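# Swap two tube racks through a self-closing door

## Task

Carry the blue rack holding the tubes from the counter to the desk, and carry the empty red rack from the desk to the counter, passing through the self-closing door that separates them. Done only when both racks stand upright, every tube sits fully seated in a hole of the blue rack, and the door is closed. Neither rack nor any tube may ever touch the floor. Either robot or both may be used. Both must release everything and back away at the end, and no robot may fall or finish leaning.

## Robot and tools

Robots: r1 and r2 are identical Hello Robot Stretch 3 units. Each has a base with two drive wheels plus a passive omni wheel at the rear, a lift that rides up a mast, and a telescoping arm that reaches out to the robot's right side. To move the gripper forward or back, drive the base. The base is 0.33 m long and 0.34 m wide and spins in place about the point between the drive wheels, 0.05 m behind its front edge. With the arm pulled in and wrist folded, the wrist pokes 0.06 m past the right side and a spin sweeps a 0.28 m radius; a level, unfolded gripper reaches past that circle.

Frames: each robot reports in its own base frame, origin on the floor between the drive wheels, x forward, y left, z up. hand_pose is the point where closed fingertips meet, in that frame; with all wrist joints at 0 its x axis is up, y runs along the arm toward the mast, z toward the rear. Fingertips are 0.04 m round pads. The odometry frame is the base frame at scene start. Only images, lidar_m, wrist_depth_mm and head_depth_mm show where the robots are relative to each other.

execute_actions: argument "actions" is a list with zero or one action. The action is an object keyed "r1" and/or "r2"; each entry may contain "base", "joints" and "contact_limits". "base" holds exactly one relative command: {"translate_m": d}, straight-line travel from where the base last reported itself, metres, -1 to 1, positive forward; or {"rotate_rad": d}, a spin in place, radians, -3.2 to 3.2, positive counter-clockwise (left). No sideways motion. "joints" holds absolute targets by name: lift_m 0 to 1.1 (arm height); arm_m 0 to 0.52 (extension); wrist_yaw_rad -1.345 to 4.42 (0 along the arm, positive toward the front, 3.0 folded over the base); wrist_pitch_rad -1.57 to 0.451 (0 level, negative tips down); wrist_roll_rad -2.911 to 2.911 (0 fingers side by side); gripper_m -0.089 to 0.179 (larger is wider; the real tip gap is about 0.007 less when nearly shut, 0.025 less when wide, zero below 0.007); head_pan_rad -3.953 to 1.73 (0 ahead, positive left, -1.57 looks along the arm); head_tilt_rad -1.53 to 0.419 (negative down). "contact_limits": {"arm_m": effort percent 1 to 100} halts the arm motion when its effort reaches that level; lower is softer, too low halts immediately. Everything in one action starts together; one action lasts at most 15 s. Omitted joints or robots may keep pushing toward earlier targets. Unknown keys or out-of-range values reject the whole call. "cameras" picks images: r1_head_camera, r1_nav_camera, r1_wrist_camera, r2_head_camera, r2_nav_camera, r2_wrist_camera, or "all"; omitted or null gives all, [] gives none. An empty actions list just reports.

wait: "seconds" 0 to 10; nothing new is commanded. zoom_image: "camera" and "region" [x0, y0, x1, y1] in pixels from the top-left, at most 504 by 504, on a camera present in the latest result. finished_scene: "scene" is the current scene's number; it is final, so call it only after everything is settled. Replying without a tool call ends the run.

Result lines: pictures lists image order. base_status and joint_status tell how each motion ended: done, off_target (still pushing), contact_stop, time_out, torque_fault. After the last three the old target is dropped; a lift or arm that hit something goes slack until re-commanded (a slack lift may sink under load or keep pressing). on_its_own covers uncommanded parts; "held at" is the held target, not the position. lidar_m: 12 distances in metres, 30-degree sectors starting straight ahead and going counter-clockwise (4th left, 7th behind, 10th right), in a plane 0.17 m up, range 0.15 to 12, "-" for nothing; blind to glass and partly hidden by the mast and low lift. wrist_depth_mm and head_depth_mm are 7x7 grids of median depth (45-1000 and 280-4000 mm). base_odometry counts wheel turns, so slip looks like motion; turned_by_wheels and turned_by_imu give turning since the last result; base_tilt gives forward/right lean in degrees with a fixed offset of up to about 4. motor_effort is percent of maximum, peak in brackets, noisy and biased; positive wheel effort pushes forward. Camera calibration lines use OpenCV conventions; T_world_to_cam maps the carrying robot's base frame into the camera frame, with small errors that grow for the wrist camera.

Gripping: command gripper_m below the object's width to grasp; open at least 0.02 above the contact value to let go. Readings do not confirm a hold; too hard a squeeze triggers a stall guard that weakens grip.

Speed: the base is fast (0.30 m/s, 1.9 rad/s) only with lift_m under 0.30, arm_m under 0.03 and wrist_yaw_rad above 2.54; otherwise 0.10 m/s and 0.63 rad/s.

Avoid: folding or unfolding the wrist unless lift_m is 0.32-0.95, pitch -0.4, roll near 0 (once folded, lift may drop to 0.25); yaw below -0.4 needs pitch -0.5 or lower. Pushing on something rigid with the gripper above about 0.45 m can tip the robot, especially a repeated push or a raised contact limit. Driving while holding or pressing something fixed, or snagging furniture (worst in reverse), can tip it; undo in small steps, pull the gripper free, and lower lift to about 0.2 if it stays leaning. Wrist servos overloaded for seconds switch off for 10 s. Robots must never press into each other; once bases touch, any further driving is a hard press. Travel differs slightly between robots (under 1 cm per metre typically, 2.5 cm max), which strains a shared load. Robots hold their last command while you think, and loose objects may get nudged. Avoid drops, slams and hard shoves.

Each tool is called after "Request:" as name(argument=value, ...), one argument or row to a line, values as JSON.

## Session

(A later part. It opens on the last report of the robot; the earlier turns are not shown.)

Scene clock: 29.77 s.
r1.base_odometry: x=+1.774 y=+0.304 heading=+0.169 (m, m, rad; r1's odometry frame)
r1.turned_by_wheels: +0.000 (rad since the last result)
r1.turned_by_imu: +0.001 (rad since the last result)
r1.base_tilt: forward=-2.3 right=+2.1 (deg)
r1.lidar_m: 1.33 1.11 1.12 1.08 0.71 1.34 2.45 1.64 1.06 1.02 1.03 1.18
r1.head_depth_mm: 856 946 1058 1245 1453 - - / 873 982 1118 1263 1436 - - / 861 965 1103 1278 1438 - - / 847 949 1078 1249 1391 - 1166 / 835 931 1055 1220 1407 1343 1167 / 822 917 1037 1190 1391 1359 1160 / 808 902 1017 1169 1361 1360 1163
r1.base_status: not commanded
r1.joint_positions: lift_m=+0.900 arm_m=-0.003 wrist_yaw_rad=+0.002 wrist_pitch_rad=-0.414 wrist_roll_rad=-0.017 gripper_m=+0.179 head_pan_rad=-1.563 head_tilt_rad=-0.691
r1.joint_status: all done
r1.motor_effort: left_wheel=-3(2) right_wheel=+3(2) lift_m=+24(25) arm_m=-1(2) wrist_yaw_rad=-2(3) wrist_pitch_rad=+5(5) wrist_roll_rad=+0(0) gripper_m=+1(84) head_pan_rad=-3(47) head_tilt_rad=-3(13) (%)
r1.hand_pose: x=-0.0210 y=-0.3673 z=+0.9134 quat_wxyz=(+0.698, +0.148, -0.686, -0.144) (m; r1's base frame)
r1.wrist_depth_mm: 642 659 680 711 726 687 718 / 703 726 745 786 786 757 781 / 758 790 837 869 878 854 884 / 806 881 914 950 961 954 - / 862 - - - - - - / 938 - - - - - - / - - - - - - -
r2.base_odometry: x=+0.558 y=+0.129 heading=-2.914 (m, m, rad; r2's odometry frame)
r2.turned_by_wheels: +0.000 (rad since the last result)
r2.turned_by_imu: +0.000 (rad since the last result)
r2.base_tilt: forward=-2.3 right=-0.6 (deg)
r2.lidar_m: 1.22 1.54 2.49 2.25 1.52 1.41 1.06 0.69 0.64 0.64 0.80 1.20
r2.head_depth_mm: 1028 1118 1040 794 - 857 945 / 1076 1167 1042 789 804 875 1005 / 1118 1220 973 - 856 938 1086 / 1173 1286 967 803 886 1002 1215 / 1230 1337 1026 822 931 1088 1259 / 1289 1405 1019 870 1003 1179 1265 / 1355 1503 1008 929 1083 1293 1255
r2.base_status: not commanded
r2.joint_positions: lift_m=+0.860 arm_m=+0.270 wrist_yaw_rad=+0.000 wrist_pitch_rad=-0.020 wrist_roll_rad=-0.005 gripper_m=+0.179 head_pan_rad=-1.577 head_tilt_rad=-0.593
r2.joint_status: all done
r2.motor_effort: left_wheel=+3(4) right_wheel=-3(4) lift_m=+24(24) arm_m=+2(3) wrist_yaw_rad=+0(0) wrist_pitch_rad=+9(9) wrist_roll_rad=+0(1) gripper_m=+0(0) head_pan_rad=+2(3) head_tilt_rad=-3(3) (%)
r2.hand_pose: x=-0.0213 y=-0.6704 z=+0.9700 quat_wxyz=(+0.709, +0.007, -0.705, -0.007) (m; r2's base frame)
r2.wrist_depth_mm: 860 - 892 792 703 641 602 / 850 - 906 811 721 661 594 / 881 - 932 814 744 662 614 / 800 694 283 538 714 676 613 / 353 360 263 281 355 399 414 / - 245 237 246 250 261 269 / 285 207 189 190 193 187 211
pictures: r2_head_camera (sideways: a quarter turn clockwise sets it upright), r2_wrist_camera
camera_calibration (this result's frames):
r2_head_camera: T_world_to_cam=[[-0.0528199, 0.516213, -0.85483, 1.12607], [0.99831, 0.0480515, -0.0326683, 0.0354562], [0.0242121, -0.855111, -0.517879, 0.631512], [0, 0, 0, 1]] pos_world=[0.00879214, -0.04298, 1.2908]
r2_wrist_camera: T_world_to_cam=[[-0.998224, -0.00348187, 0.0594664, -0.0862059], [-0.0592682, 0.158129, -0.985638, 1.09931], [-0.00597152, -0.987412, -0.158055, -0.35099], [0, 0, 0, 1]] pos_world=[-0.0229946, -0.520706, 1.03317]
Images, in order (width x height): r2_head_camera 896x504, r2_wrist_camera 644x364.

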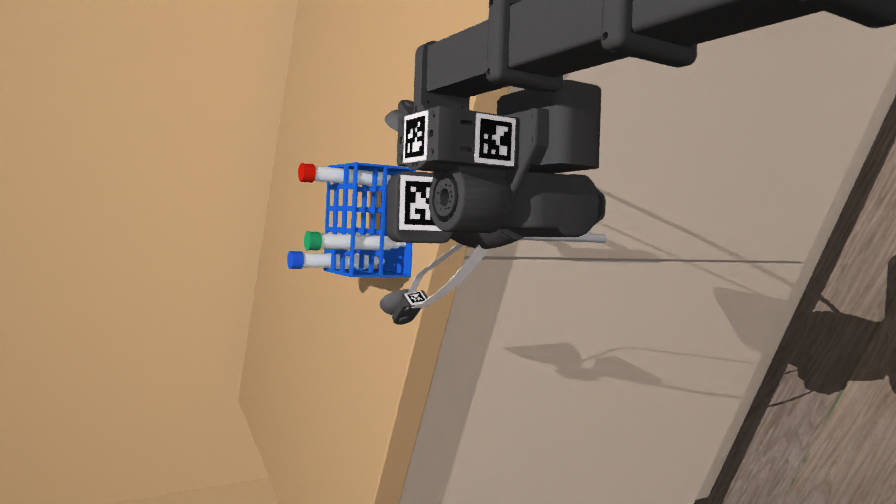

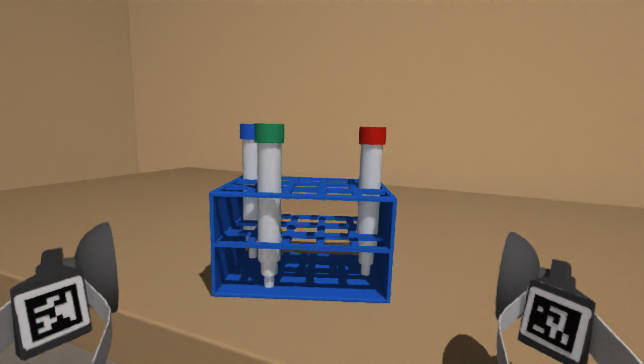

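Request:
execute_actions(
  actions=[
    {"r1":{"joints":{"lift_m":1.0,"wrist_pitch_rad":0}},"r2":{"base":{"translate_m":0.004},"joints":{"lift_m":0.845}}},
  ],
  cameras=[],
)

Request:
execute_actions(
  actions=[
    {"r1":{"base":{"rotate_rad":2.97}},"r2":{"joints":{"arm_m":0.39},"contact_limits":{"arm_m":15}}},
  ],
  cameras=["r2_wrist_camera","r2_head_camera","r1_nav_camera"],
)

Scene clock: 31.87 s.
r1.base_odometry: x=+1.774 y=+0.304 heading=+0.169 (m, m, rad; r1's odometry frame)
r1.turned_by_wheels: +0.000 (rad since the last result)
r1.turned_by_imu: +0.000 (rad since the last result)
r1.base_tilt: forward=-2.3 right=+2.1 (deg)
r1.lidar_m: 1.33 1.11 1.12 1.08 0.71 1.33 2.45 1.63 1.06 1.02 1.03 1.18
r1.head_depth_mm: 855 943 1012 - - - - / 873 984 1094 - - - 1142 / 863 967 1046 - - - 1144 / 847 947 1038 - 1498 1359 1151 / 833 934 1049 1220 1442 1361 1162 / 820 918 1012 1196 1392 1362 1161 / 808 900 1020 1167 1364 1356 1163
r1.base_status: not commanded
r1.joint_positions: lift_m=+1.000 arm_m=-0.003 wrist_yaw_rad=+0.002 wrist_pitch_rad=-0.025 wrist_roll_rad=-0.017 gripper_m=+0.179 head_pan_rad=-1.563 head_tilt_rad=-0.691
r1.joint_status: all done
r1.motor_effort: left_wheel=-3(1) right_wheel=+2(2) lift_m=+24(25) arm_m=-2(1) wrist_yaw_rad=-3(3) wrist_pitch_rad=+9(9) wrist_roll_rad=+0(0) gripper_m=+1(1) head_pan_rad=-3(4) head_tilt_rad=-2(3) (%)
r1.hand_pose: x=-0.0209 y=-0.3980 z=+1.1082 quat_wxyz=(+0.713, +0.010, -0.701, -0.008) (m; r1's base frame)
r1.wrist_depth_mm: 655 679 703 715 759 716 741 / 675 695 716 752 775 724 764 / 696 735 771 783 801 759 791 / 728 751 779 807 838 805 830 / 742 798 812 851 859 835 876 / - 827 839 881 889 866 926 / 805 825 884 924 943 913 958
r2.base_odometry: x=+0.554 y=+0.128 heading=-2.914 (m, m, rad; r2's odometry frame)
r2.turned_by_wheels: +0.000 (rad since the last result)
r2.turned_by_imu: +0.000 (rad since the last result)
r2.base_tilt: forward=-2.2 right=-0.5 (deg)
r2.lidar_m: 1.21 1.54 2.49 2.26 1.52 1.41 1.06 0.70 0.64 0.65 0.80 1.20
r2.head_depth_mm: 1040 1116 1041 755 - - 951 / 1074 1174 1038 792 - 875 1014 / 1122 1220 1030 - - 937 1091 / 1182 1287 967 795 888 1002 1209 / 1230 1346 1023 830 939 1095 1262 / 1283 1414 1016 876 1007 1185 1257 / 1354 1500 1012 935 1089 1299 1263
r2.base_status: done
r2.joint_positions: lift_m=+0.845 arm_m=+0.270 wrist_yaw_rad=+0.000 wrist_pitch_rad=-0.020 wrist_roll_rad=-0.005 gripper_m=+0.179 head_pan_rad=-1.577 head_tilt_rad=-0.593
r2.joint_status: all done
r2.motor_effort: left_wheel=+4(8) right_wheel=-4(7) lift_m=+24(29) arm_m=+3(3) wrist_yaw_rad=+0(1) wrist_pitch_rad=+8(8) wrist_roll_rad=+0(0) gripper_m=+1(0) head_pan_rad=+3(1) head_tilt_rad=-4(4) (%)
r2.hand_pose: x=-0.0213 y=-0.6704 z=+0.9550 quat_wxyz=(+0.709, +0.007, -0.705, -0.007) (m; r2's base frame)
r2.wrist_depth_mm: 846 - 883 794 713 651 593 / 870 - 911 806 721 653 597 / 842 - 919 814 725 670 612 / 577 584 280 299 567 656 614 / 313 318 250 292 309 354 361 / - 216 218 223 225 229 235 / 284 213 183 168 168 164 186
pictures: none
No camera images: the call's "cameras" was empty. Leave "cameras" out to get every camera's image.

Scene clock: 37.50 s.
r1.base_odometry: x=+1.774 y=+0.304 heading=+3.139 (m, m, rad; r1's odometry frame)
r1.turned_by_wheels: +2.970 (rad since the last result)
r1.turned_by_imu: +2.995 (rad since the last result)
r1.base_tilt: forward=-2.4 right=+2.1 (deg)
r1.lidar_m: 1.99 2.11 1.14 1.03 1.02 1.10 1.33 1.33 1.11 1.08 0.70 0.71
r1.head_depth_mm: 1025 1103 815 - - - - / 992 1063 771 - - - 1143 / 960 1036 833 - - - 1141 / 930 1007 809 - 422 1362 1151 / 901 976 729 544 433 1330 1160 / 874 959 765 542 433 1295 1165 / 847 927 725 541 433 1267 1160
r1.base_status: done
r1.joint_positions: lift_m=+1.000 arm_m=-0.003 wrist_yaw_rad=+0.001 wrist_pitch_rad=-0.025 wrist_roll_rad=-0.017 gripper_m=+0.179 head_pan_rad=-1.563 head_tilt_rad=-0.691
r1.joint_status: not commanded
r1.motor_effort: left_wheel=-1(5) right_wheel=+2(6) lift_m=+24(24) arm_m=-1(1) wrist_yaw_rad=-1(2) wrist_pitch_rad=+10(9) wrist_roll_rad=+0(0) gripper_m=+0(0) head_pan_rad=-4(4) head_tilt_rad=-2(2) (%)
r1.hand_pose: x=-0.0211 y=-0.3980 z=+1.1082 quat_wxyz=(+0.713, +0.010, -0.701, -0.008) (m; r1's base frame)
r1.wrist_depth_mm: 658 702 747 808 881 957 - / 670 725 779 840 906 - - / 696 737 808 870 956 - - / 711 759 823 871 966 - - / 536 554 553 562 575 643 601 / - 367 391 400 407 371 373 / 299 302 308 309 313 318 316
r2.base_odometry: x=+0.554 y=+0.128 heading=-2.914 (m, m, rad; r2's odometry frame)
r2.turned_by_wheels: +0.000 (rad since the last result)
r2.turned_by_imu: +0.000 (rad since the last result)
r2.base_tilt: forward=-2.3 right=-0.5 (deg)
r2.lidar_m: 1.21 1.54 2.49 2.25 1.52 1.41 1.06 0.70 0.64 0.65 0.80 1.20
r2.head_depth_mm: 1034 1115 1051 758 - 857 963 / 1080 1171 1112 - 779 880 1008 / 1134 1226 1102 - 826 937 1089 / 1178 1288 1030 799 872 1009 1206 / 1238 1354 1029 819 938 1087 1259 / 1280 1411 1014 869 1005 1186 1264 / 1347 1494 1018 932 1077 1294 1265
r2.base_status: not commanded
r2.joint_positions: lift_m=+0.845 arm_m=+0.390 wrist_yaw_rad=+0.000 wrist_pitch_rad=-0.020 wrist_roll_rad=-0.005 gripper_m=+0.179 head_pan_rad=-1.577 head_tilt_rad=-0.593
r2.joint_status: all done
r2.motor_effort: left_wheel=+4(4) right_wheel=-4(3) lift_m=+24(24) arm_m=+2(4) wrist_yaw_rad=+0(0) wrist_pitch_rad=+8(8) wrist_roll_rad=+0(0) gripper_m=+1(0) head_pan_rad=+3(2) head_tilt_rad=-4(3) (%)
r2.contact_limits: arm_m 15 (drawing in: default 32, maximum 52; extending or still: default 42, maximum 69)
r2.hand_pose: x=-0.0213 y=-0.7904 z=+0.9550 quat_wxyz=(+0.709, +0.007, -0.705, -0.007) (m; r2's base frame)
r2.wrist_depth_mm: 801 901 776 689 612 556 514 / 815 896 108 698 616 569 508 / 792 963 159 716 612 580 524 / 755 601 127 179 136 591 535 / 322 114 111 187 124 334 355 / - 127 120 156 139 108 235 / - 124 118 153 131 155 183
pictures: r1_nav_camera (sideways: a quarter turn counterclockwise sets it upright), r2_head_camera (sideways: a quarter turn clockwise sets it upright), r2_wrist_camera
camera_calibration (this result's frames):
r1_nav_camera: T_world_to_cam=[[0.00898529, -0.66616, 0.745755, -0.936984], [-0.999493, 0.0167934, 0.0270435, 0.0281404], [-0.030539, -0.74562, -0.665671, 0.828091], [0, 0, 0, 1]] pos_world=[0.0618343, -0.00721278, 1.24924]
r2_head_camera: T_world_to_cam=[[-0.0528201, 0.516213, -0.85483, 1.12607], [0.99831, 0.0480519, -0.0326683, 0.0354562], [0.0242124, -0.855111, -0.517879, 0.631512], [0, 0, 0, 1]] pos_world=[0.00879216, -0.04298, 1.2908]
r2_wrist_camera: T_world_to_cam=[[-0.998224, -0.00347569, 0.0594664, -0.0857287], [-0.0592672, 0.158126, -0.985639, 1.1035], [-0.00597742, -0.987413, -0.158051, -0.471844], [0, 0, 0, 1]] pos_world=[-0.0229952, -0.640695, 1.01818]
Images, in order (width x height): r1_nav_camera 672x504, r2_head_camera 896x504, r2_wrist_camera 644x364.

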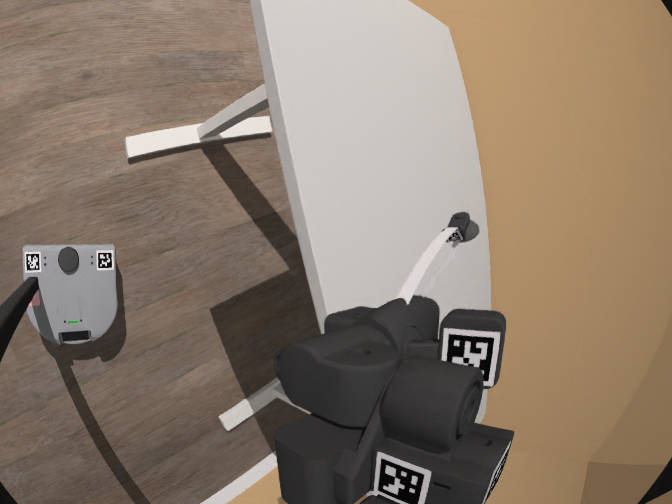

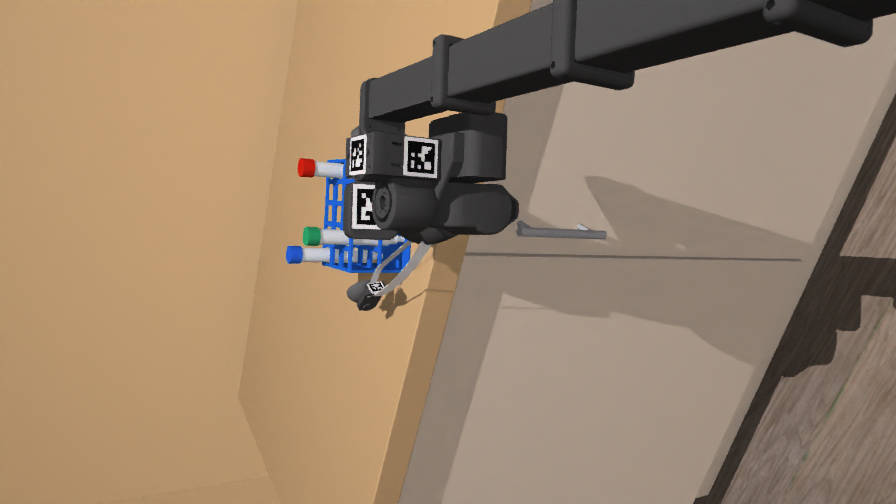

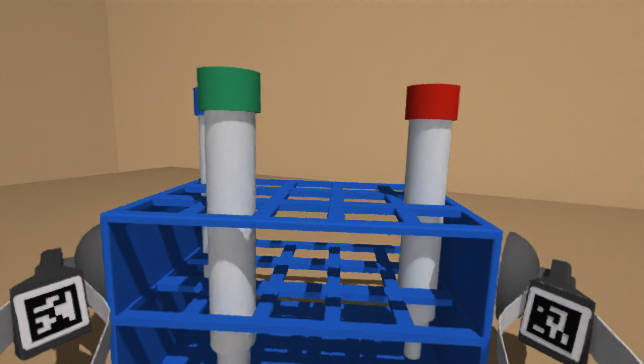

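Request:
execute_actions(
  actions=[
    {"r1":{"base":{"translate_m":-0.235}},"r2":{"joints":{"gripper_m":0.09}}},
  ],
  cameras=[],
)

Request:
execute_actions(
  actions=[
    {"r1":{"joints":{"lift_m":0.885,"arm_m":0.08}},"r2":{"joints":{"lift_m":0.88}}},
  ],
  cameras=["r2_wrist_camera","r2_head_camera","r1_wrist_camera"],
)

Scene clock: 41.30 s.
r1.base_odometry: x=+2.009 y=+0.303 heading=+3.139 (m, m, rad; r1's odometry frame)
r1.turned_by_wheels: +0.000 (rad since the last result)
r1.turned_by_imu: +0.000 (rad since the last result)
r1.base_tilt: forward=-2.3 right=+2.2 (deg)
r1.lidar_m: 2.12 1.95 1.12 0.95 0.93 0.99 1.10 1.10 0.98 1.15 1.15 0.88
r1.head_depth_mm: 1100 1124 816 - - - - / 1060 1117 771 - - - 1142 / 1028 1097 833 - - - 1142 / 994 1062 809 - 1545 1360 1151 / 967 1032 729 544 1513 1360 1166 / 937 1006 764 543 474 1358 1159 / 908 980 726 542 458 1355 1160
r1.base_status: done
r1.joint_positions: lift_m=+1.000 arm_m=-0.003 wrist_yaw_rad=+0.001 wrist_pitch_rad=-0.025 wrist_roll_rad=-0.017 gripper_m=+0.179 head_pan_rad=-1.563 head_tilt_rad=-0.691
r1.joint_status: not commanded
r1.motor_effort: left_wheel=-2(6) right_wheel=+2(3) lift_m=+24(24) arm_m=-1(1) wrist_yaw_rad=-2(1) wrist_pitch_rad=+9(10) wrist_roll_rad=+0(0) gripper_m=+1(1) head_pan_rad=-4(4) head_tilt_rad=-3(2) (%)
r1.hand_pose: x=-0.0211 y=-0.3980 z=+1.1082 quat_wxyz=(+0.713, +0.010, -0.701, -0.008) (m; r1's base frame)
r1.wrist_depth_mm: 715 754 809 879 951 - 852 / 724 789 848 922 984 - 871 / 754 810 888 941 - - 882 / 782 821 867 959 997 - 875 / 531 546 552 521 572 639 603 / - 370 397 372 397 395 433 / 297 303 305 311 313 314 315
r2.base_odometry: x=+0.554 y=+0.128 heading=-2.914 (m, m, rad; r2's odometry frame)
r2.turned_by_wheels: +0.000 (rad since the last result)
r2.turned_by_imu: +0.000 (rad since the last result)
r2.base_tilt: forward=-2.2 right=-0.6 (deg)
r2.lidar_m: 1.21 1.54 2.48 2.26 1.52 1.41 1.07 0.70 0.64 0.64 0.81 1.20
r2.head_depth_mm: 1035 1120 1046 758 - 862 956 / 1073 1165 1102 - 778 877 1008 / 1128 1215 1100 - 824 939 1094 / 1179 1283 1028 792 871 1006 1209 / 1234 1348 1024 820 940 1088 1265 / 1291 1420 1013 874 1003 1189 1265 / 1359 1494 1016 938 1080 1293 1259
r2.base_status: not commanded
r2.joint_positions: lift_m=+0.845 arm_m=+0.390 wrist_yaw_rad=+0.000 wrist_pitch_rad=-0.020 wrist_roll_rad=-0.005 gripper_m=+0.101 head_pan_rad=-1.577 head_tilt_rad=-0.593
r2.joint_status: gripper_m off_target (ended at +0.101, target +0.090)
r2.on_its_own: gripper_m is held at +0.100, not at your +0.090, by its stall guard, which is still easing
r2.motor_effort: left_wheel=+4(3) right_wheel=-4(4) lift_m=+24(24) arm_m=+3(3) wrist_yaw_rad=+0(0) wrist_pitch_rad=+8(8) wrist_roll_rad=+0(0) gripper_m=-22(97) head_pan_rad=+1(3) head_tilt_rad=-4(4) (%)
r2.hand_pose: x=-0.0215 y=-0.7904 z=+0.9550 quat_wxyz=(+0.709, +0.007, -0.705, -0.007) (m; r2's base frame)
r2.wrist_depth_mm: 806 888 752 688 615 549 513 / 792 923 758 703 629 566 513 / 812 917 119 710 606 572 523 / 749 596 127 184 142 580 536 / 307 138 125 189 139 354 358 / - 131 126 164 139 - 234 / - 145 146 154 144 156 179
pictures: none
No camera images: the call's "cameras" was empty. Leave "cameras" out to get every camera's image.

Scene clock: 43.17 s.
r1.base_odometry: x=+2.009 y=+0.303 heading=+3.139 (m, m, rad; r1's odometry frame)
r1.turned_by_wheels: +0.000 (rad since the last result)
r1.turned_by_imu: +0.000 (rad since the last result)
r1.base_tilt: forward=-2.4 right=+2.2 (deg)
r1.lidar_m: 2.11 1.95 1.12 0.95 0.93 0.99 1.11 1.10 0.98 1.16 1.15 0.88
r1.head_depth_mm: 1103 1119 735 556 - - 1165 / 1064 1121 733 546 - - 1167 / 1026 1096 638 586 - 1304 1165 / 997 1059 658 586 1557 1315 1164 / 967 1030 728 534 1506 1361 1163 / 936 1009 727 542 474 1356 1160 / 907 978 726 540 459 1357 1161
r1.base_status: not commanded
r1.joint_positions: lift_m=+0.885 arm_m=+0.080 wrist_yaw_rad=+0.001 wrist_pitch_rad=-0.024 wrist_roll_rad=-0.017 gripper_m=+0.179 head_pan_rad=-1.563 head_tilt_rad=-0.691
r1.joint_status: all done
r1.motor_effort: left_wheel=-3(2) right_wheel=+2(3) lift_m=+20(20) arm_m=+2(3) wrist_yaw_rad=-1(3) wrist_pitch_rad=+9(10) wrist_roll_rad=+0(0) gripper_m=+0(1) head_pan_rad=-3(3) head_tilt_rad=-3(3) (%)
r1.hand_pose: x=-0.0211 y=-0.4802 z=+0.9935 quat_wxyz=(+0.713, +0.009, -0.701, -0.008) (m; r1's base frame)
r1.wrist_depth_mm: 653 690 736 804 882 950 837 / 673 721 771 844 901 999 843 / 691 732 793 835 937 - 872 / 421 436 437 357 307 492 504 / 268 264 267 265 267 305 289 / - 179 190 193 195 192 207 / 144 146 147 149 151 152 153
r2.base_odometry: x=+0.554 y=+0.128 heading=-2.914 (m, m, rad; r2's odometry frame)
r2.turned_by_wheels: +0.000 (rad since the last result)
r2.turned_by_imu: +0.000 (rad since the last result)
r2.base_tilt: forward=-2.3 right=-0.5 (deg)
r2.lidar_m: 1.21 1.53 2.49 2.26 1.52 1.41 1.06 0.69 0.64 0.65 0.81 1.20
r2.head_depth_mm: 1038 1119 1038 - - 839 950 / 1081 1174 1186 702 780 877 1014 / 1126 1231 1175 758 824 940 1097 / 1169 1283 813 787 871 1007 1210 / 1239 1364 1023 820 938 1090 1258 / 1287 1410 1023 870 1006 1181 1269 / 1359 1487 1016 934 1092 1297 1265
r2.base_status: not commanded
r2.joint_positions: lift_m=+0.880 arm_m=+0.390 wrist_yaw_rad=+0.000 wrist_pitch_rad=-0.025 wrist_roll_rad=-0.005 gripper_m=+0.107 head_pan_rad=-1.577 head_tilt_rad=-0.593
r2.joint_status: all done
r2.on_its_own: gripper_m is held at +0.106, not at your +0.090, by its stall guard, which is not easing now
r2.motor_effort: left_wheel=+3(3) right_wheel=-4(4) lift_m=+43(43) arm_m=+3(2) wrist_yaw_rad=+0(0) wrist_pitch_rad=+10(11) wrist_roll_rad=+0(0) gripper_m=-20(23) head_pan_rad=+2(3) head_tilt_rad=-3(3) (%)
r2.hand_pose: x=-0.0215 y=-0.7903 z=+0.9879 quat_wxyz=(+0.709, +0.009, -0.705, -0.009) (m; r2's base frame)
r2.wrist_depth_mm: 790 878 770 671 611 563 514 / 813 904 753 701 621 579 521 / 810 926 128 710 147 570 531 / 810 902 130 695 159 590 536 / 402 145 126 390 141 451 462 / 294 131 127 166 142 - 304 / 194 147 147 158 144 203 232
pictures: r1_wrist_camera, r2_head_camera (sideways: a quarter turn clockwise sets it upright), r2_wrist_camera
camera_calibration (this result's frames):
r1_wrist_camera: T_world_to_cam=[[-0.999091, 0.0042852, 0.0424097, -0.0661923], [-0.0402392, 0.233414, -0.971544, 1.09662], [-0.0140623, -0.972368, -0.23303, -0.0749261], [0, 0, 0, 1]] pos_world=[-0.0230587, -0.328538, 1.05076]
r2_head_camera: T_world_to_cam=[[-0.05282, 0.516213, -0.85483, 1.12607], [0.99831, 0.0480517, -0.0326683, 0.0354562], [0.0242123, -0.855111, -0.517879, 0.631512], [0, 0, 0, 1]] pos_world=[0.00879215, -0.04298, 1.2908]
r2_wrist_camera: T_world_to_cam=[[-0.998226, -0.00311253, 0.0594498, -0.0875554], [-0.0591582, 0.163495, -0.984769, 1.13927], [-0.0066546, -0.986539, -0.163389, -0.460554], [0, 0, 0, 1]] pos_world=[-0.023068, -0.640891, 1.05187]
Images, in order (width x height): r1_wrist_camera 644x364, r2_head_camera 896x504, r2_wrist_camera 644x364.

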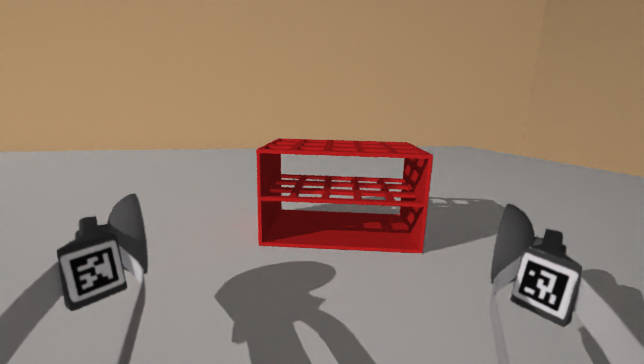

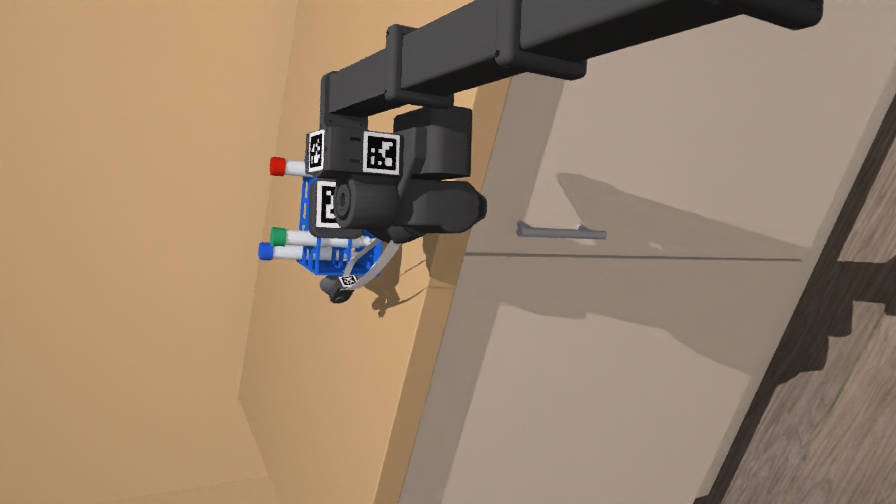

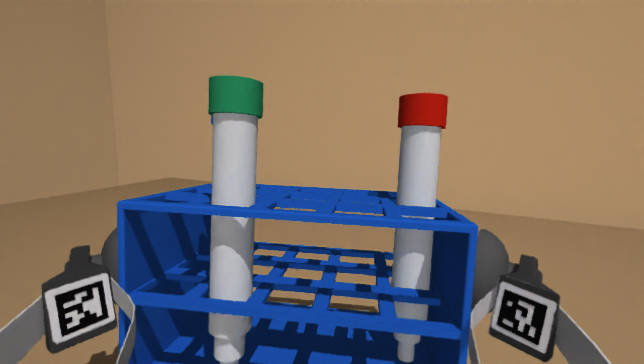

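Request:
execute_actions(
  actions=[
    {"r1":{"base":{"translate_m":-0.018},"joints":{"lift_m":0.872}},"r2":{"joints":{"arm_m":0.2}}},
  ],
  cameras=[],
)

Request:
execute_actions(
  actions=[
    {"r1":{"joints":{"arm_m":0.19},"contact_limits":{"arm_m":15}},"r2":{"joints":{"arm_m":0.0,"head_tilt_rad":-0.9}}},
  ],
  cameras=["r2_wrist_camera","r2_head_camera","r1_wrist_camera"],
)

Scene clock: 46.17 s.
r1.base_odometry: x=+2.027 y=+0.303 heading=+3.139 (m, m, rad; r1's odometry frame)
r1.turned_by_wheels: +0.000 (rad since the last result)
r1.turned_by_imu: +0.000 (rad since the last result)
r1.base_tilt: forward=-2.3 right=+2.1 (deg)
r1.lidar_m: 2.12 1.94 1.13 0.95 0.92 0.98 1.09 1.09 0.97 1.16 1.16 0.89
r1.head_depth_mm: 1102 1124 735 567 - - 1144 / 1065 1113 733 556 - - 1154 / 1035 1105 696 566 - - 1168 / 1002 1064 632 586 - 1329 1163 / 966 1033 695 534 1541 1363 1164 / 941 1016 726 542 1502 1359 1162 / 914 982 725 542 473 1353 1163
r1.base_status: done
r1.joint_positions: lift_m=+0.872 arm_m=+0.080 wrist_yaw_rad=+0.001 wrist_pitch_rad=-0.024 wrist_roll_rad=-0.017 gripper_m=+0.179 head_pan_rad=-1.563 head_tilt_rad=-0.691
r1.joint_status: all done
r1.motor_effort: left_wheel=-3(4) right_wheel=+2(3) lift_m=+19(21) arm_m=+2(3) wrist_yaw_rad=+0(2) wrist_pitch_rad=+9(9) wrist_roll_rad=+0(0) gripper_m=+1(1) head_pan_rad=-4(4) head_tilt_rad=-3(3) (%)
r1.hand_pose: x=-0.0211 y=-0.4802 z=+0.9805 quat_wxyz=(+0.713, +0.009, -0.701, -0.008) (m; r1's base frame)
r1.wrist_depth_mm: 663 700 751 820 864 969 841 / 679 727 778 834 921 975 835 / 696 736 792 848 923 - 847 / 371 380 345 351 367 431 448 / 235 231 234 238 236 270 255 / - 157 167 169 171 168 182 / 127 128 130 131 132 133 134
r2.base_odometry: x=+0.554 y=+0.128 heading=-2.914 (m, m, rad; r2's odometry frame)
r2.turned_by_wheels: +0.000 (rad since the last result)
r2.turned_by_imu: +0.000 (rad since the last result)
r2.base_tilt: forward=-2.3 right=-0.5 (deg)
r2.lidar_m: 1.21 1.53 2.49 2.26 1.53 1.41 1.06 0.70 0.64 0.65 0.80 1.20
r2.head_depth_mm: 1034 1118 1041 790 - 838 944 / 1080 1170 1039 790 - 884 1009 / 1130 1227 1038 - - 948 1089 / 1172 1287 1025 626 890 1012 1208 / 1242 1349 1022 827 934 1093 1262 / 1282 1409 1018 873 999 1180 1262 / 1351 1500 1015 935 1087 1295 1258
r2.base_status: not commanded
r2.joint_positions: lift_m=+0.880 arm_m=+0.200 wrist_yaw_rad=+0.000 wrist_pitch_rad=-0.026 wrist_roll_rad=-0.005 gripper_m=+0.107 head_pan_rad=-1.577 head_tilt_rad=-0.593
r2.joint_status: all done
r2.on_its_own: gripper_m is held at +0.106, not at your +0.090, by its stall guard, which is not easing now
r2.motor_effort: left_wheel=+4(4) right_wheel=-4(4) lift_m=+43(43) arm_m=-4(5) wrist_yaw_rad=+0(0) wrist_pitch_rad=+11(10) wrist_roll_rad=+0(0) gripper_m=-20(21) head_pan_rad=+3(3) head_tilt_rad=-4(3) (%)
r2.hand_pose: x=-0.0215 y=-0.6008 z=+0.9877 quat_wxyz=(+0.709, +0.009, -0.705, -0.009) (m; r2's base frame)
r2.wrist_depth_mm: 880 - 991 867 778 694 630 / 875 - 926 889 772 705 658 / 870 - 127 885 146 721 658 / 846 761 129 818 159 731 682 / 401 146 126 385 141 456 459 / 392 130 127 166 142 - 306 / 407 146 146 157 144 204 234
pictures: none
No camera images: the call's "cameras" was empty. Leave "cameras" out to get every camera's image.

Scene clock: 48.87 s.
r1.base_odometry: x=+2.027 y=+0.303 heading=+3.139 (m, m, rad; r1's odometry frame)
r1.turned_by_wheels: +0.000 (rad since the last result)
r1.turned_by_imu: -0.160 (rad since the last result)
r1.base_tilt: forward=-2.3 right=+2.1 (deg)
r1.lidar_m: 1.74 2.72 1.15 0.96 0.94 0.90 1.09 1.06 0.98 0.97 1.17 0.91
r1.head_depth_mm: 1219 1274 733 613 - 1364 1169 / 1203 1117 733 - 1547 1329 1166 / 1140 1114 766 - 1506 1361 1167 / 1082 1111 671 - 1591 1357 1168 / 1031 1091 653 542 1585 1359 1160 / 986 1041 726 542 1542 1363 1164 / 940 1010 725 541 474 1357 1158
r1.base_status: not commanded
r1.joint_positions: lift_m=+0.872 arm_m=+0.189 wrist_yaw_rad=-0.008 wrist_pitch_rad=-0.059 wrist_roll_rad=-0.024 gripper_m=+0.179 head_pan_rad=-1.565 head_tilt_rad=-0.693
r1.joint_status: all done
r1.motor_effort: left_wheel=-2(15) right_wheel=+7(52) lift_m=+20(21) arm_m=+8(15) wrist_yaw_rad=+6(10) wrist_pitch_rad=+23(31) wrist_roll_rad=+3(4) gripper_m=+1(1) head_pan_rad=-2(3) head_tilt_rad=-2(3) (%)
r1.contact_limits: arm_m 15 (drawing in: default 19, maximum 31; extending or still: default 24, maximum 40)
r1.hand_pose: x=-0.0235 y=-0.5883 z=+0.9716 quat_wxyz=(+0.715, +0.019, -0.698, -0.024) (m; r1's base frame)
r1.wrist_depth_mm: 571 629 714 790 924 824 669 / 588 648 734 816 959 854 672 / 592 557 597 522 932 821 676 / 305 252 256 237 348 365 381 / 211 184 200 206 215 236 227 / - 142 151 153 156 154 166 / 116 117 119 121 122 123 124
r2.base_odometry: x=+0.554 y=+0.128 heading=-2.914 (m, m, rad; r2's odometry frame)
r2.turned_by_wheels: +0.000 (rad since the last result)
r2.turned_by_imu: +0.000 (rad since the last result)
r2.base_tilt: forward=-2.2 right=-0.6 (deg)
r2.lidar_m: 1.21 1.53 2.49 2.26 1.52 1.41 1.06 0.70 0.64 0.65 0.81 1.20
r2.head_depth_mm: 961 725 695 822 - - 1081 / 962 726 432 854 - - 1093 / 962 726 442 - - - 1108 / 964 727 427 1016 1375 1269 1126 / 964 783 836 1097 1391 1265 1129 / 965 807 948 1189 1431 1259 1128 / 964 837 1015 1311 1457 1260 1116
r2.base_status: not commanded
r2.joint_positions: lift_m=+0.880 arm_m=+0.001 wrist_yaw_rad=+0.000 wrist_pitch_rad=-0.026 wrist_roll_rad=-0.005 gripper_m=+0.107 head_pan_rad=-1.577 head_tilt_rad=-0.889
r2.joint_status: all done
r2.on_its_own: gripper_m is held at +0.106, not at your +0.090, by its stall guard, which is not easing now
r2.motor_effort: left_wheel=+3(3) right_wheel=-4(4) lift_m=+43(43) arm_m=-5(3) wrist_yaw_rad=+0(1) wrist_pitch_rad=+10(11) wrist_roll_rad=+0(1) gripper_m=-20(21) head_pan_rad=+1(2) head_tilt_rad=-5(24) (%)
r2.hand_pose: x=-0.0215 y=-0.4011 z=+0.9876 quat_wxyz=(+0.709, +0.009, -0.705, -0.009) (m; r2's base frame)
r2.wrist_depth_mm: 926 - - - 915 852 793 / 930 - - - 935 852 784 / 987 - 128 - 146 888 806 / 905 782 130 839 159 885 818 / 696 145 125 428 141 463 470 / 926 130 126 166 142 - 323 / 825 146 147 157 143 382 341
pictures: r1_wrist_camera, r2_head_camera (sideways: a quarter turn clockwise sets it upright), r2_wrist_camera
camera_calibration (this result's frames):
r1_wrist_camera: T_world_to_cam=[[-0.998669, 0.0118547, 0.0501931, -0.0703194], [-0.0452013, 0.267439, -0.962514, 1.11161], [-0.0248339, -0.963502, -0.266547, -0.147638], [0, 0, 0, 1]] pos_world=[-0.0236461, -0.438703, 1.03411]
r2_head_camera: T_world_to_cam=[[-0.0515336, 0.743088, -0.667207, 0.881498], [0.998346, 0.0553903, -0.0154203, 0.0129916], [0.0254981, -0.666897, -0.744713, 0.926573], [0, 0, 0, 1]] pos_world=[0.00883073, -0.0378209, 1.27837]
r2_wrist_camera: T_world_to_cam=[[-0.998226, -0.00319238, 0.059447, -0.0863527], [-0.0591627, 0.164338, -0.984628, 1.07561], [-0.00662608, -0.986399, -0.164235, -0.0756995], [0, 0, 0, 1]] pos_world=[-0.0230649, -0.25171, 1.05178]
Images, in order (width x height): r1_wrist_camera 644x364, r2_head_camera 896x504, r2_wrist_camera 644x364.

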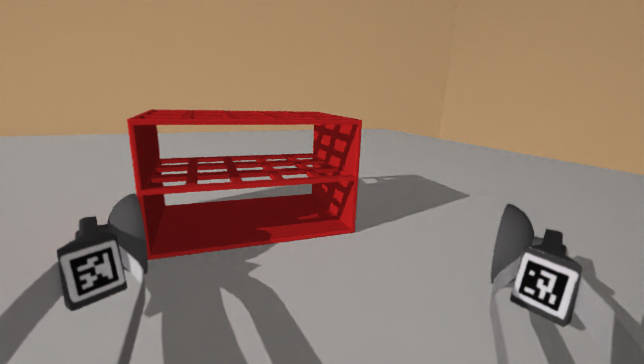

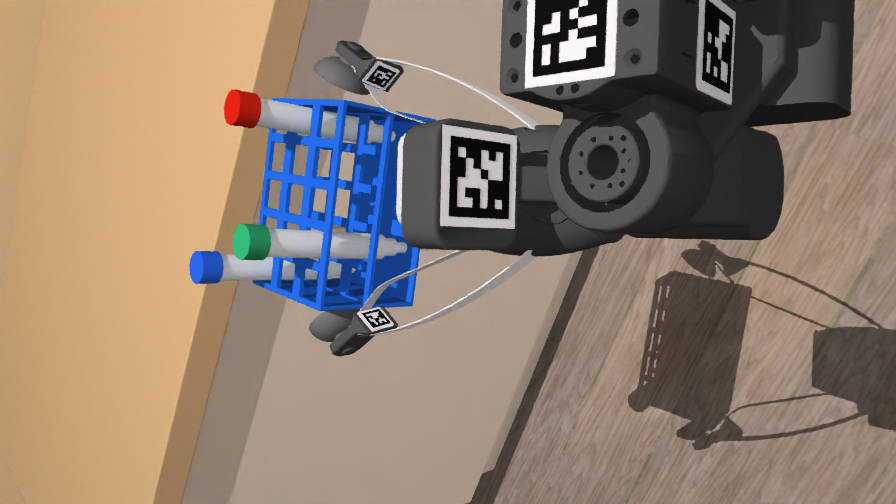

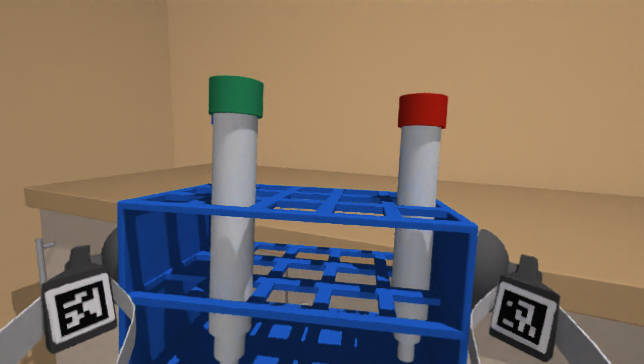

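Request:
execute_actions(
  actions=[
    {"r1":{"joints":{"arm_m":0.06}},"r2":{"joints":{"wrist_yaw_rad":0.8}}},
  ],
  cameras=[],
)

Request:
execute_actions(
  actions=[
    {"r1":{"base":{"rotate_rad":0.16},"joints":{"lift_m":0.935,"wrist_pitch_rad":-0.25}},"r2":{"joints":{"wrist_yaw_rad":1.57,"head_pan_rad":-0.5}}},
  ],
  cameras=["r2_wrist_camera","r1_head_camera","r1_wrist_camera"],
)

Scene clock: 51.53 s.
r1.base_odometry: x=+2.027 y=+0.303 heading=+3.139 (m, m, rad; r1's odometry frame)
r1.turned_by_wheels: +0.000 (rad since the last result)
r1.turned_by_imu: +0.001 (rad since the last result)
r1.base_tilt: forward=-2.4 right=+2.1 (deg)
r1.lidar_m: 1.74 2.71 1.15 0.96 0.94 0.90 1.09 1.06 0.98 0.97 1.17 0.91
r1.head_depth_mm: 1215 1273 733 1500 1620 - 1121 / 1203 1112 730 1182 - - 1131 / 1138 1107 730 586 - - 1140 / 1084 1102 658 564 - 1360 1165 / 1031 1091 652 542 1581 1358 1162 / 984 1035 725 542 1537 1359 1159 / 940 1007 722 541 472 1355 1160
r1.base_status: not commanded
r1.joint_positions: lift_m=+0.872 arm_m=+0.060 wrist_yaw_rad=-0.001 wrist_pitch_rad=-0.025 wrist_roll_rad=-0.019 gripper_m=+0.179 head_pan_rad=-1.565 head_tilt_rad=-0.693
r1.joint_status: all done
r1.motor_effort: left_wheel=+1(2) right_wheel=-2(7) lift_m=+20(21) arm_m=-4(6) wrist_yaw_rad=+1(6) wrist_pitch_rad=+10(23) wrist_roll_rad=+1(4) gripper_m=+0(1) head_pan_rad=-3(3) head_tilt_rad=-2(2) (%)
r1.hand_pose: x=-0.0218 y=-0.4609 z=+0.9802 quat_wxyz=(+0.714, +0.009, -0.700, -0.010) (m; r1's base frame)
r1.wrist_depth_mm: 659 727 805 930 - 916 705 / 683 742 835 954 - 903 721 / 691 754 842 929 - 939 722 / 366 378 342 340 415 436 451 / 241 230 234 239 243 267 277 / - 156 166 169 181 200 707 / 127 128 135 150 774 977 774
r2.base_odometry: x=+0.554 y=+0.128 heading=-2.914 (m, m, rad; r2's odometry frame)
r2.turned_by_wheels: +0.000 (rad since the last result)
r2.turned_by_imu: +0.000 (rad since the last result)
r2.base_tilt: forward=-2.2 right=-0.5 (deg)
r2.lidar_m: 1.21 1.53 2.48 2.26 1.52 1.41 1.06 0.70 0.64 0.65 0.80 1.20
r2.head_depth_mm: 972 726 701 815 - - 1124 / 961 727 741 881 - 1206 1123 / 962 724 789 943 1080 - 1129 / 965 750 820 1000 1174 1222 1125 / 966 785 870 1021 - 1242 1123 / 963 810 883 436 - 1263 1121 / 965 838 404 417 1451 1261 1114
r2.base_status: not commanded
r2.joint_positions: lift_m=+0.880 arm_m=+0.001 wrist_yaw_rad=+0.798 wrist_pitch_rad=-0.026 wrist_roll_rad=-0.005 gripper_m=+0.109 head_pan_rad=-1.577 head_tilt_rad=-0.889
r2.joint_status: all done
r2.on_its_own: gripper_m is held at +0.108, not at your +0.090, by its stall guard, which is not easing now
r2.motor_effort: left_wheel=+4(4) right_wheel=-4(4) lift_m=+43(43) arm_m=-5(4) wrist_yaw_rad=+2(3) wrist_pitch_rad=+11(11) wrist_roll_rad=+0(0) gripper_m=-19(21) head_pan_rad=+2(2) head_tilt_rad=-5(6) (%)
r2.hand_pose: x=+0.1616 y=-0.3239 z=+0.9876 quat_wxyz=(+0.657, +0.283, -0.646, +0.267) (m; r2's base frame)
r2.wrist_depth_mm: 808 883 936 - - - 912 / 813 884 943 - - - 939 / 854 919 - - - - 947 / 873 906 132 - 159 923 892 / 883 145 126 - 140 494 459 / 913 131 127 166 142 - 392 / 959 146 147 158 143 531 395
pictures: none
No camera images: the call's "cameras" was empty. Leave "cameras" out to get every camera's image.

Scene clock: 53.33 s.
r1.base_odometry: x=+2.027 y=+0.303 heading=-2.984 (m, m, rad; r1's odometry frame)
r1.turned_by_wheels: +0.160 (rad since the last result)
r1.turned_by_imu: +0.161 (rad since the last result)
r1.base_tilt: forward=-2.4 right=+2.1 (deg)
r1.lidar_m: 2.13 1.91 1.12 0.94 0.90 0.97 1.06 1.06 0.96 1.17 1.17 0.91
r1.head_depth_mm: 1115 1117 732 - - - 1167 / 1076 1114 669 - - - 1169 / 1039 1106 657 - - 1270 1167 / 1009 1076 694 - 1547 1327 1160 / 975 1042 728 563 1545 1359 1162 / 947 1024 725 541 1502 1356 1162 / 920 991 723 541 472 1352 1158
r1.base_status: done
r1.joint_positions: lift_m=+0.935 arm_m=+0.060 wrist_yaw_rad=-0.002 wrist_pitch_rad=-0.264 wrist_roll_rad=-0.013 gripper_m=+0.179 head_pan_rad=-1.565 head_tilt_rad=-0.693
r1.joint_status: all done
r1.motor_effort: left_wheel=-1(8) right_wheel=+2(13) lift_m=+23(25) arm_m=-4(4) wrist_yaw_rad=+2(29) wrist_pitch_rad=+5(28) wrist_roll_rad=-1(12) gripper_m=+1(6) head_pan_rad=-3(3) head_tilt_rad=-2(2) (%)
r1.hand_pose: x=-0.0220 y=-0.4464 z=+0.9835 quat_wxyz=(+0.706, +0.093, -0.696, -0.094) (m; r1's base frame)
r1.wrist_depth_mm: 660 700 766 814 875 967 798 / 681 719 782 808 733 983 825 / 408 415 419 389 354 445 454 / 279 283 287 290 293 297 300 / 223 217 216 219 221 234 226 / - 167 175 176 177 177 199 / 144 145 146 149 161 - 933
r2.base_odometry: x=+0.554 y=+0.128 heading=-2.914 (m, m, rad; r2's odometry frame)
r2.turned_by_wheels: +0.000 (rad since the last result)
r2.turned_by_imu: +0.000 (rad since the last result)
r2.base_tilt: forward=-2.2 right=-0.5 (deg)
r2.lidar_m: 1.22 1.54 2.49 2.26 1.52 1.41 1.07 0.70 0.64 0.65 0.81 1.20
r2.head_depth_mm: 1078 1240 1479 1645 1449 - - / 1077 1237 1418 349 1369 1305 1109 / 1066 1227 1459 365 383 1268 1127 / 1066 1229 1449 327 360 1263 1130 / 1058 1216 1391 347 377 1268 1122 / 1054 1221 1431 1627 1441 1267 1125 / 1042 1199 1426 1607 1429 1272 1121
r2.base_status: not commanded
r2.joint_positions: lift_m=+0.880 arm_m=+0.001 wrist_yaw_rad=+1.568 wrist_pitch_rad=-0.026 wrist_roll_rad=-0.005 gripper_m=+0.109 head_pan_rad=-0.507 head_tilt_rad=-0.889
r2.joint_status: all done
r2.on_its_own: gripper_m is held at +0.108, not at your +0.090, by its stall guard, which is not easing now
r2.motor_effort: left_wheel=+4(4) right_wheel=-4(4) lift_m=+43(43) arm_m=-5(4) wrist_yaw_rad=+2(2) wrist_pitch_rad=+11(11) wrist_roll_rad=+0(0) gripper_m=-20(20) head_pan_rad=+2(30) head_tilt_rad=-6(6) (%)
r2.hand_pose: x=+0.2342 y=-0.1462 z=+0.9876 quat_wxyz=(+0.509, +0.504, -0.492, +0.494) (m; r2's base frame)
r2.wrist_depth_mm: - - - - 936 867 812 / - - - - - 900 820 / - - - - 147 894 849 / - - 131 - 159 939 835 / - 145 127 - 141 962 860 / - 131 127 167 142 - 876 / - 146 147 157 143 - 879
pictures: r1_head_camera (sideways: a quarter turn clockwise sets it upright), r1_wrist_camera, r2_wrist_camera
camera_calibration (this result's frames):
r1_head_camera: T_world_to_cam=[[-0.00545133, 0.603059, -0.797678, 1.05502], [0.999808, 0.0182809, 0.00698804, -0.00872029], [0.0187965, -0.797487, -0.603044, 0.740741], [0, 0, 0, 1]] pos_world=[0.000546552, -0.0453506, 1.28833]
r1_wrist_camera: T_world_to_cam=[[-0.99922, -0.00136793, 0.0394652, -0.0664647], [-0.0357212, 0.457343, -0.888572, 1.09744], [-0.0168336, -0.889289, -0.457036, 0.212942], [0, 0, 0, 1]] pos_world=[-0.0236263, -0.312631, 1.0751]
r2_wrist_camera: T_world_to_cam=[[0.00076726, -0.998231, 0.0594445, -0.209746], [-0.164481, -0.0587609, -0.984628, 1.0409], [0.98638, -0.00902201, -0.164235, 0.0877413], [0, 0, 0, 1]] pos_world=[0.0848229, -0.147419, 1.05178]
Images, in order (width x height): r1_head_camera 896x504, r1_wrist_camera 644x364, r2_wrist_camera 644x364.

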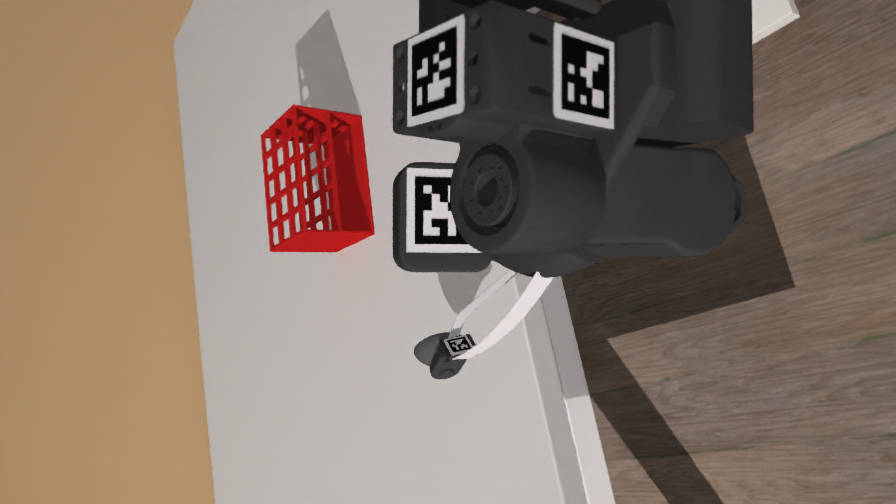

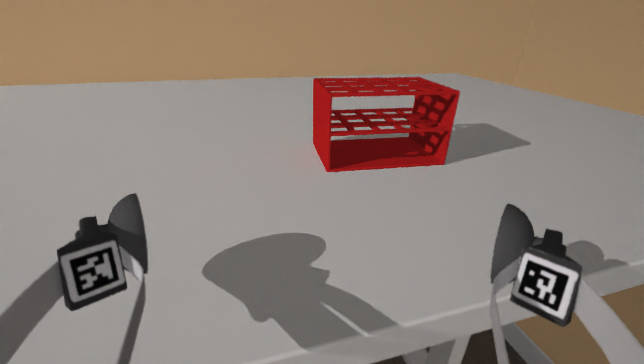

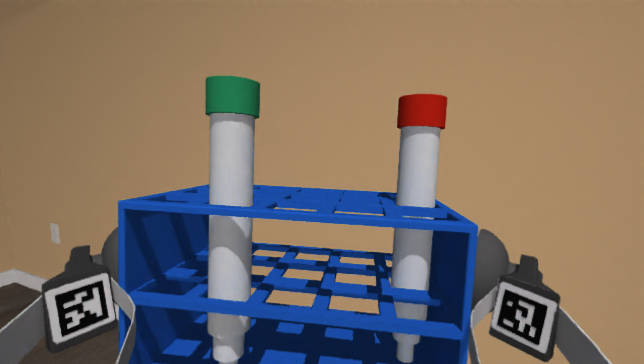

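Request:
execute_actions(
  actions=[
    {"r1":{"base":{"rotate_rad":0.2}},"r2":{"joints":{"lift_m":0.6}}},
  ],
  cameras=[],
)

Request:
execute_actions(
  actions=[
    {"r1":{"base":{"translate_m":-0.172},"joints":{"arm_m":0.14}}},
  ],
  cameras=["r1_nav_camera","r1_wrist_camera"],
)

Scene clock: 57.13 s.
r1.base_odometry: x=+2.027 y=+0.303 heading=-2.784 (m, m, rad; r1's odometry frame)
r1.turned_by_wheels: +0.200 (rad since the last result)
r1.turned_by_imu: +0.202 (rad since the last result)
r1.base_tilt: forward=-2.4 right=+2.2 (deg)
r1.lidar_m: 2.71 1.40 1.01 0.94 0.95 1.11 1.06 1.08 0.97 1.17 0.91 0.92
r1.head_depth_mm: 996 1064 646 - - - 1164 / 987 1055 657 - - - 1166 / 974 1037 729 - - 1268 1164 / 967 1030 729 - 1543 1326 1166 / 952 1026 727 563 1546 1354 1160 / 942 1021 724 541 1509 1356 1161 / 932 1007 723 540 1491 1357 1161
r1.base_status: done
r1.joint_positions: lift_m=+0.935 arm_m=+0.060 wrist_yaw_rad=-0.001 wrist_pitch_rad=-0.264 wrist_roll_rad=-0.013 gripper_m=+0.179 head_pan_rad=-1.565 head_tilt_rad=-0.693
r1.joint_status: not commanded
r1.motor_effort: left_wheel=-2(4) right_wheel=+2(5) lift_m=+24(24) arm_m=-4(3) wrist_yaw_rad=+0(1) wrist_pitch_rad=+5(5) wrist_roll_rad=-1(1) gripper_m=+1(0) head_pan_rad=-3(2) head_tilt_rad=-2(2) (%)
r1.hand_pose: x=-0.0218 y=-0.4464 z=+0.9834 quat_wxyz=(+0.706, +0.093, -0.696, -0.093) (m; r1's base frame)
r1.wrist_depth_mm: 717 734 752 765 787 802 819 / 745 767 766 796 822 825 865 / 412 415 420 428 395 363 308 / 281 283 287 290 292 291 293 / 223 216 216 219 219 234 224 / - 167 174 176 177 174 182 / 144 145 146 147 148 148 149
r2.base_odometry: x=+0.554 y=+0.128 heading=-2.914 (m, m, rad; r2's odometry frame)
r2.turned_by_wheels: +0.000 (rad since the last result)
r2.turned_by_imu: +0.000 (rad since the last result)
r2.base_tilt: forward=-2.2 right=-0.6 (deg)
r2.lidar_m: 1.21 1.54 2.48 2.26 1.52 1.41 1.06 0.70 0.64 0.65 0.81 1.20
r2.head_depth_mm: 1077 1241 1468 1644 1441 1269 1126 / 1078 1232 1455 1655 1437 1256 1164 / 1068 1231 1449 1658 1446 582 1145 / 1065 1227 1446 1639 1435 558 1125 / 1047 1218 1443 1637 1445 1247 1124 / 1058 1211 1430 1636 1448 1263 1118 / 1045 1197 1419 1625 1442 1275 1128
r2.base_status: not commanded
r2.joint_positions: lift_m=+0.600 arm_m=+0.001 wrist_yaw_rad=+1.568 wrist_pitch_rad=-0.026 wrist_roll_rad=-0.005 gripper_m=+0.109 head_pan_rad=-0.507 head_tilt_rad=-0.889
r2.joint_status: all done
r2.on_its_own: gripper_m is held at +0.108, not at your +0.090, by its stall guard, which is not easing now
r2.motor_effort: left_wheel=+3(4) right_wheel=-4(4) lift_m=+25(35) arm_m=-4(4) wrist_yaw_rad=+2(1) wrist_pitch_rad=+11(11) wrist_roll_rad=+0(0) gripper_m=-19(18) head_pan_rad=+2(3) head_tilt_rad=-5(6) (%)
r2.hand_pose: x=+0.2342 y=-0.1462 z=+0.7082 quat_wxyz=(+0.509, +0.505, -0.492, +0.494) (m; r2's base frame)
r2.wrist_depth_mm: - - - - 980 887 782 / - - - - - 908 815 / - - 128 - 147 919 832 / - - 129 - 159 911 845 / - 145 126 - 141 937 872 / - 131 127 167 142 - 880 / - 146 148 159 144 - 896
pictures: none
No camera images: the call's "cameras" was empty. Leave "cameras" out to get every camera's image.

Scene clock: 59.87 s.
r1.base_odometry: x=+2.188 y=+0.363 heading=-2.784 (m, m, rad; r1's odometry frame)
r1.turned_by_wheels: +0.000 (rad since the last result)
r1.turned_by_imu: +0.000 (rad since the last result)
r1.base_tilt: forward=-2.4 right=+2.1 (deg)
r1.lidar_m: 2.88 1.36 0.99 0.84 0.84 0.96 0.89 0.90 0.88 1.19 1.20 1.04
r1.head_depth_mm: 1014 1083 812 - 1214 1326 1144 / 1006 1071 811 - 1547 1334 1165 / 991 1056 725 - 1553 1359 1163 / 979 1048 642 - 1542 1360 1164 / 969 1035 726 525 1591 1355 1165 / 961 1023 724 541 1567 1358 1165 / 946 1019 724 540 1531 1362 1162
r1.base_status: done
r1.joint_positions: lift_m=+0.935 arm_m=+0.140 wrist_yaw_rad=-0.001 wrist_pitch_rad=-0.265 wrist_roll_rad=-0.013 gripper_m=+0.179 head_pan_rad=-1.565 head_tilt_rad=-0.693
r1.joint_status: all done
r1.motor_effort: left_wheel=-2(4) right_wheel=+2(3) lift_m=+24(24) arm_m=+2(1) wrist_yaw_rad=+2(1) wrist_pitch_rad=+5(5) wrist_roll_rad=-1(1) gripper_m=+1(1) head_pan_rad=-3(3) head_tilt_rad=-2(2) (%)
r1.hand_pose: x=-0.0218 y=-0.5256 z=+0.9833 quat_wxyz=(+0.706, +0.094, -0.696, -0.093) (m; r1's base frame)
r1.wrist_depth_mm: 667 688 688 723 735 737 758 / 696 712 726 739 768 786 796 / 401 413 382 275 235 442 455 / 278 281 266 250 252 297 298 / 222 214 216 218 219 232 224 / - 166 174 175 177 173 183 / 144 145 146 147 147 148 148
r2.base_odometry: x=+0.554 y=+0.128 heading=-2.914 (m, m, rad; r2's odometry frame)
r2.turned_by_wheels: +0.000 (rad since the last result)
r2.turned_by_imu: +0.000 (rad since the last result)
r2.base_tilt: forward=-2.2 right=-0.6 (deg)
r2.lidar_m: 1.21 1.54 2.49 2.27 1.52 1.41 1.07 0.70 0.64 0.65 0.81 1.20
r2.head_depth_mm: 1077 1239 1473 1642 1458 1264 1131 / 1069 1234 1459 1638 1440 1256 1163 / 1066 1231 1453 1641 1452 581 1140 / 1066 1223 1434 1642 1445 559 1126 / 1057 1217 1438 1648 1440 1236 1128 / 1052 1213 1422 1641 1441 1256 1124 / 1050 1194 1416 1625 1437 1262 1128
r2.base_status: not commanded
r2.joint_positions: lift_m=+0.600 arm_m=+0.001 wrist_yaw_rad=+1.568 wrist_pitch_rad=-0.026 wrist_roll_rad=-0.005 gripper_m=+0.109 head_pan_rad=-0.507 head_tilt_rad=-0.889
r2.joint_status: not commanded
r2.on_its_own: gripper_m is held at +0.108, not at your +0.090, by its stall guard, which is not easing now
r2.motor_effort: left_wheel=+3(4) right_wheel=-4(4) lift_m=+25(25) arm_m=-5(5) wrist_yaw_rad=+1(1) wrist_pitch_rad=+11(11) wrist_roll_rad=+1(0) gripper_m=-19(19) head_pan_rad=+2(2) head_tilt_rad=-6(6) (%)
r2.hand_pose: x=+0.2342 y=-0.1462 z=+0.7082 quat_wxyz=(+0.509, +0.505, -0.492, +0.494) (m; r2's base frame)
r2.wrist_depth_mm: - - - - 970 894 807 / - - - - - 876 809 / - - 127 - 147 933 853 / - - 129 - 159 949 843 / - 146 126 - 141 921 862 / - 131 127 167 142 - 874 / - 146 147 158 143 - 903
pictures: r1_nav_camera (sideways: a quarter turn counterclockwise sets it upright), r1_wrist_camera
camera_calibration (this result's frames):
r1_nav_camera: T_world_to_cam=[[0.00792398, -0.667153, 0.744878, -0.935835], [-0.999465, 0.0183592, 0.0270757, 0.0280983], [-0.031739, -0.744694, -0.666651, 0.829372], [0, 0, 0, 1]] pos_world=[0.0618223, -0.00723281, 1.24922]
r1_wrist_camera: T_world_to_cam=[[-0.999213, -0.0022766, 0.0395939, -0.0669665], [-0.0362413, 0.457877, -0.888276, 1.13354], [-0.0161069, -0.889013, -0.457599, 0.14311], [0, 0, 0, 1]] pos_world=[-0.0235279, -0.391947, 1.07503]
Images, in order (width x height): r1_nav_camera 672x504, r1_wrist_camera 644x364.

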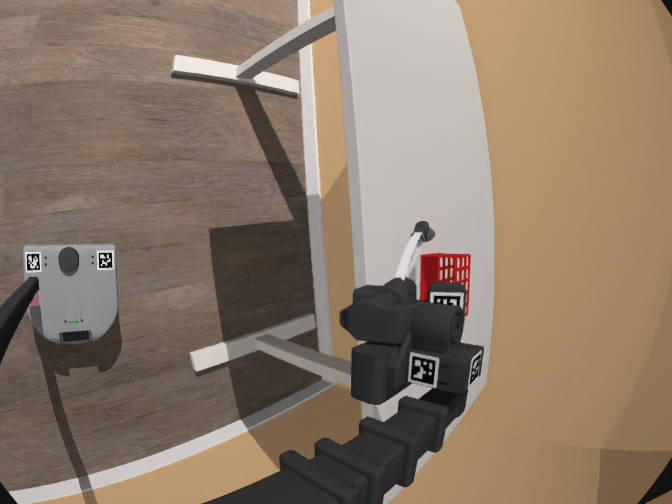

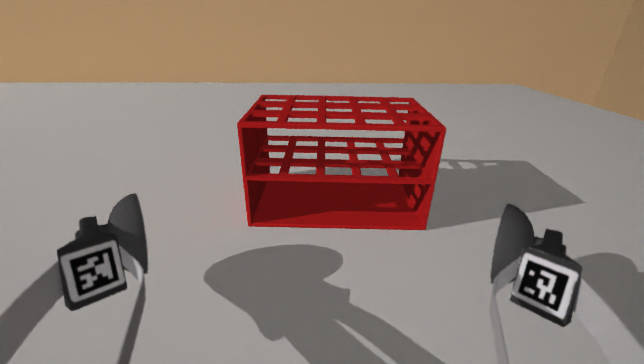

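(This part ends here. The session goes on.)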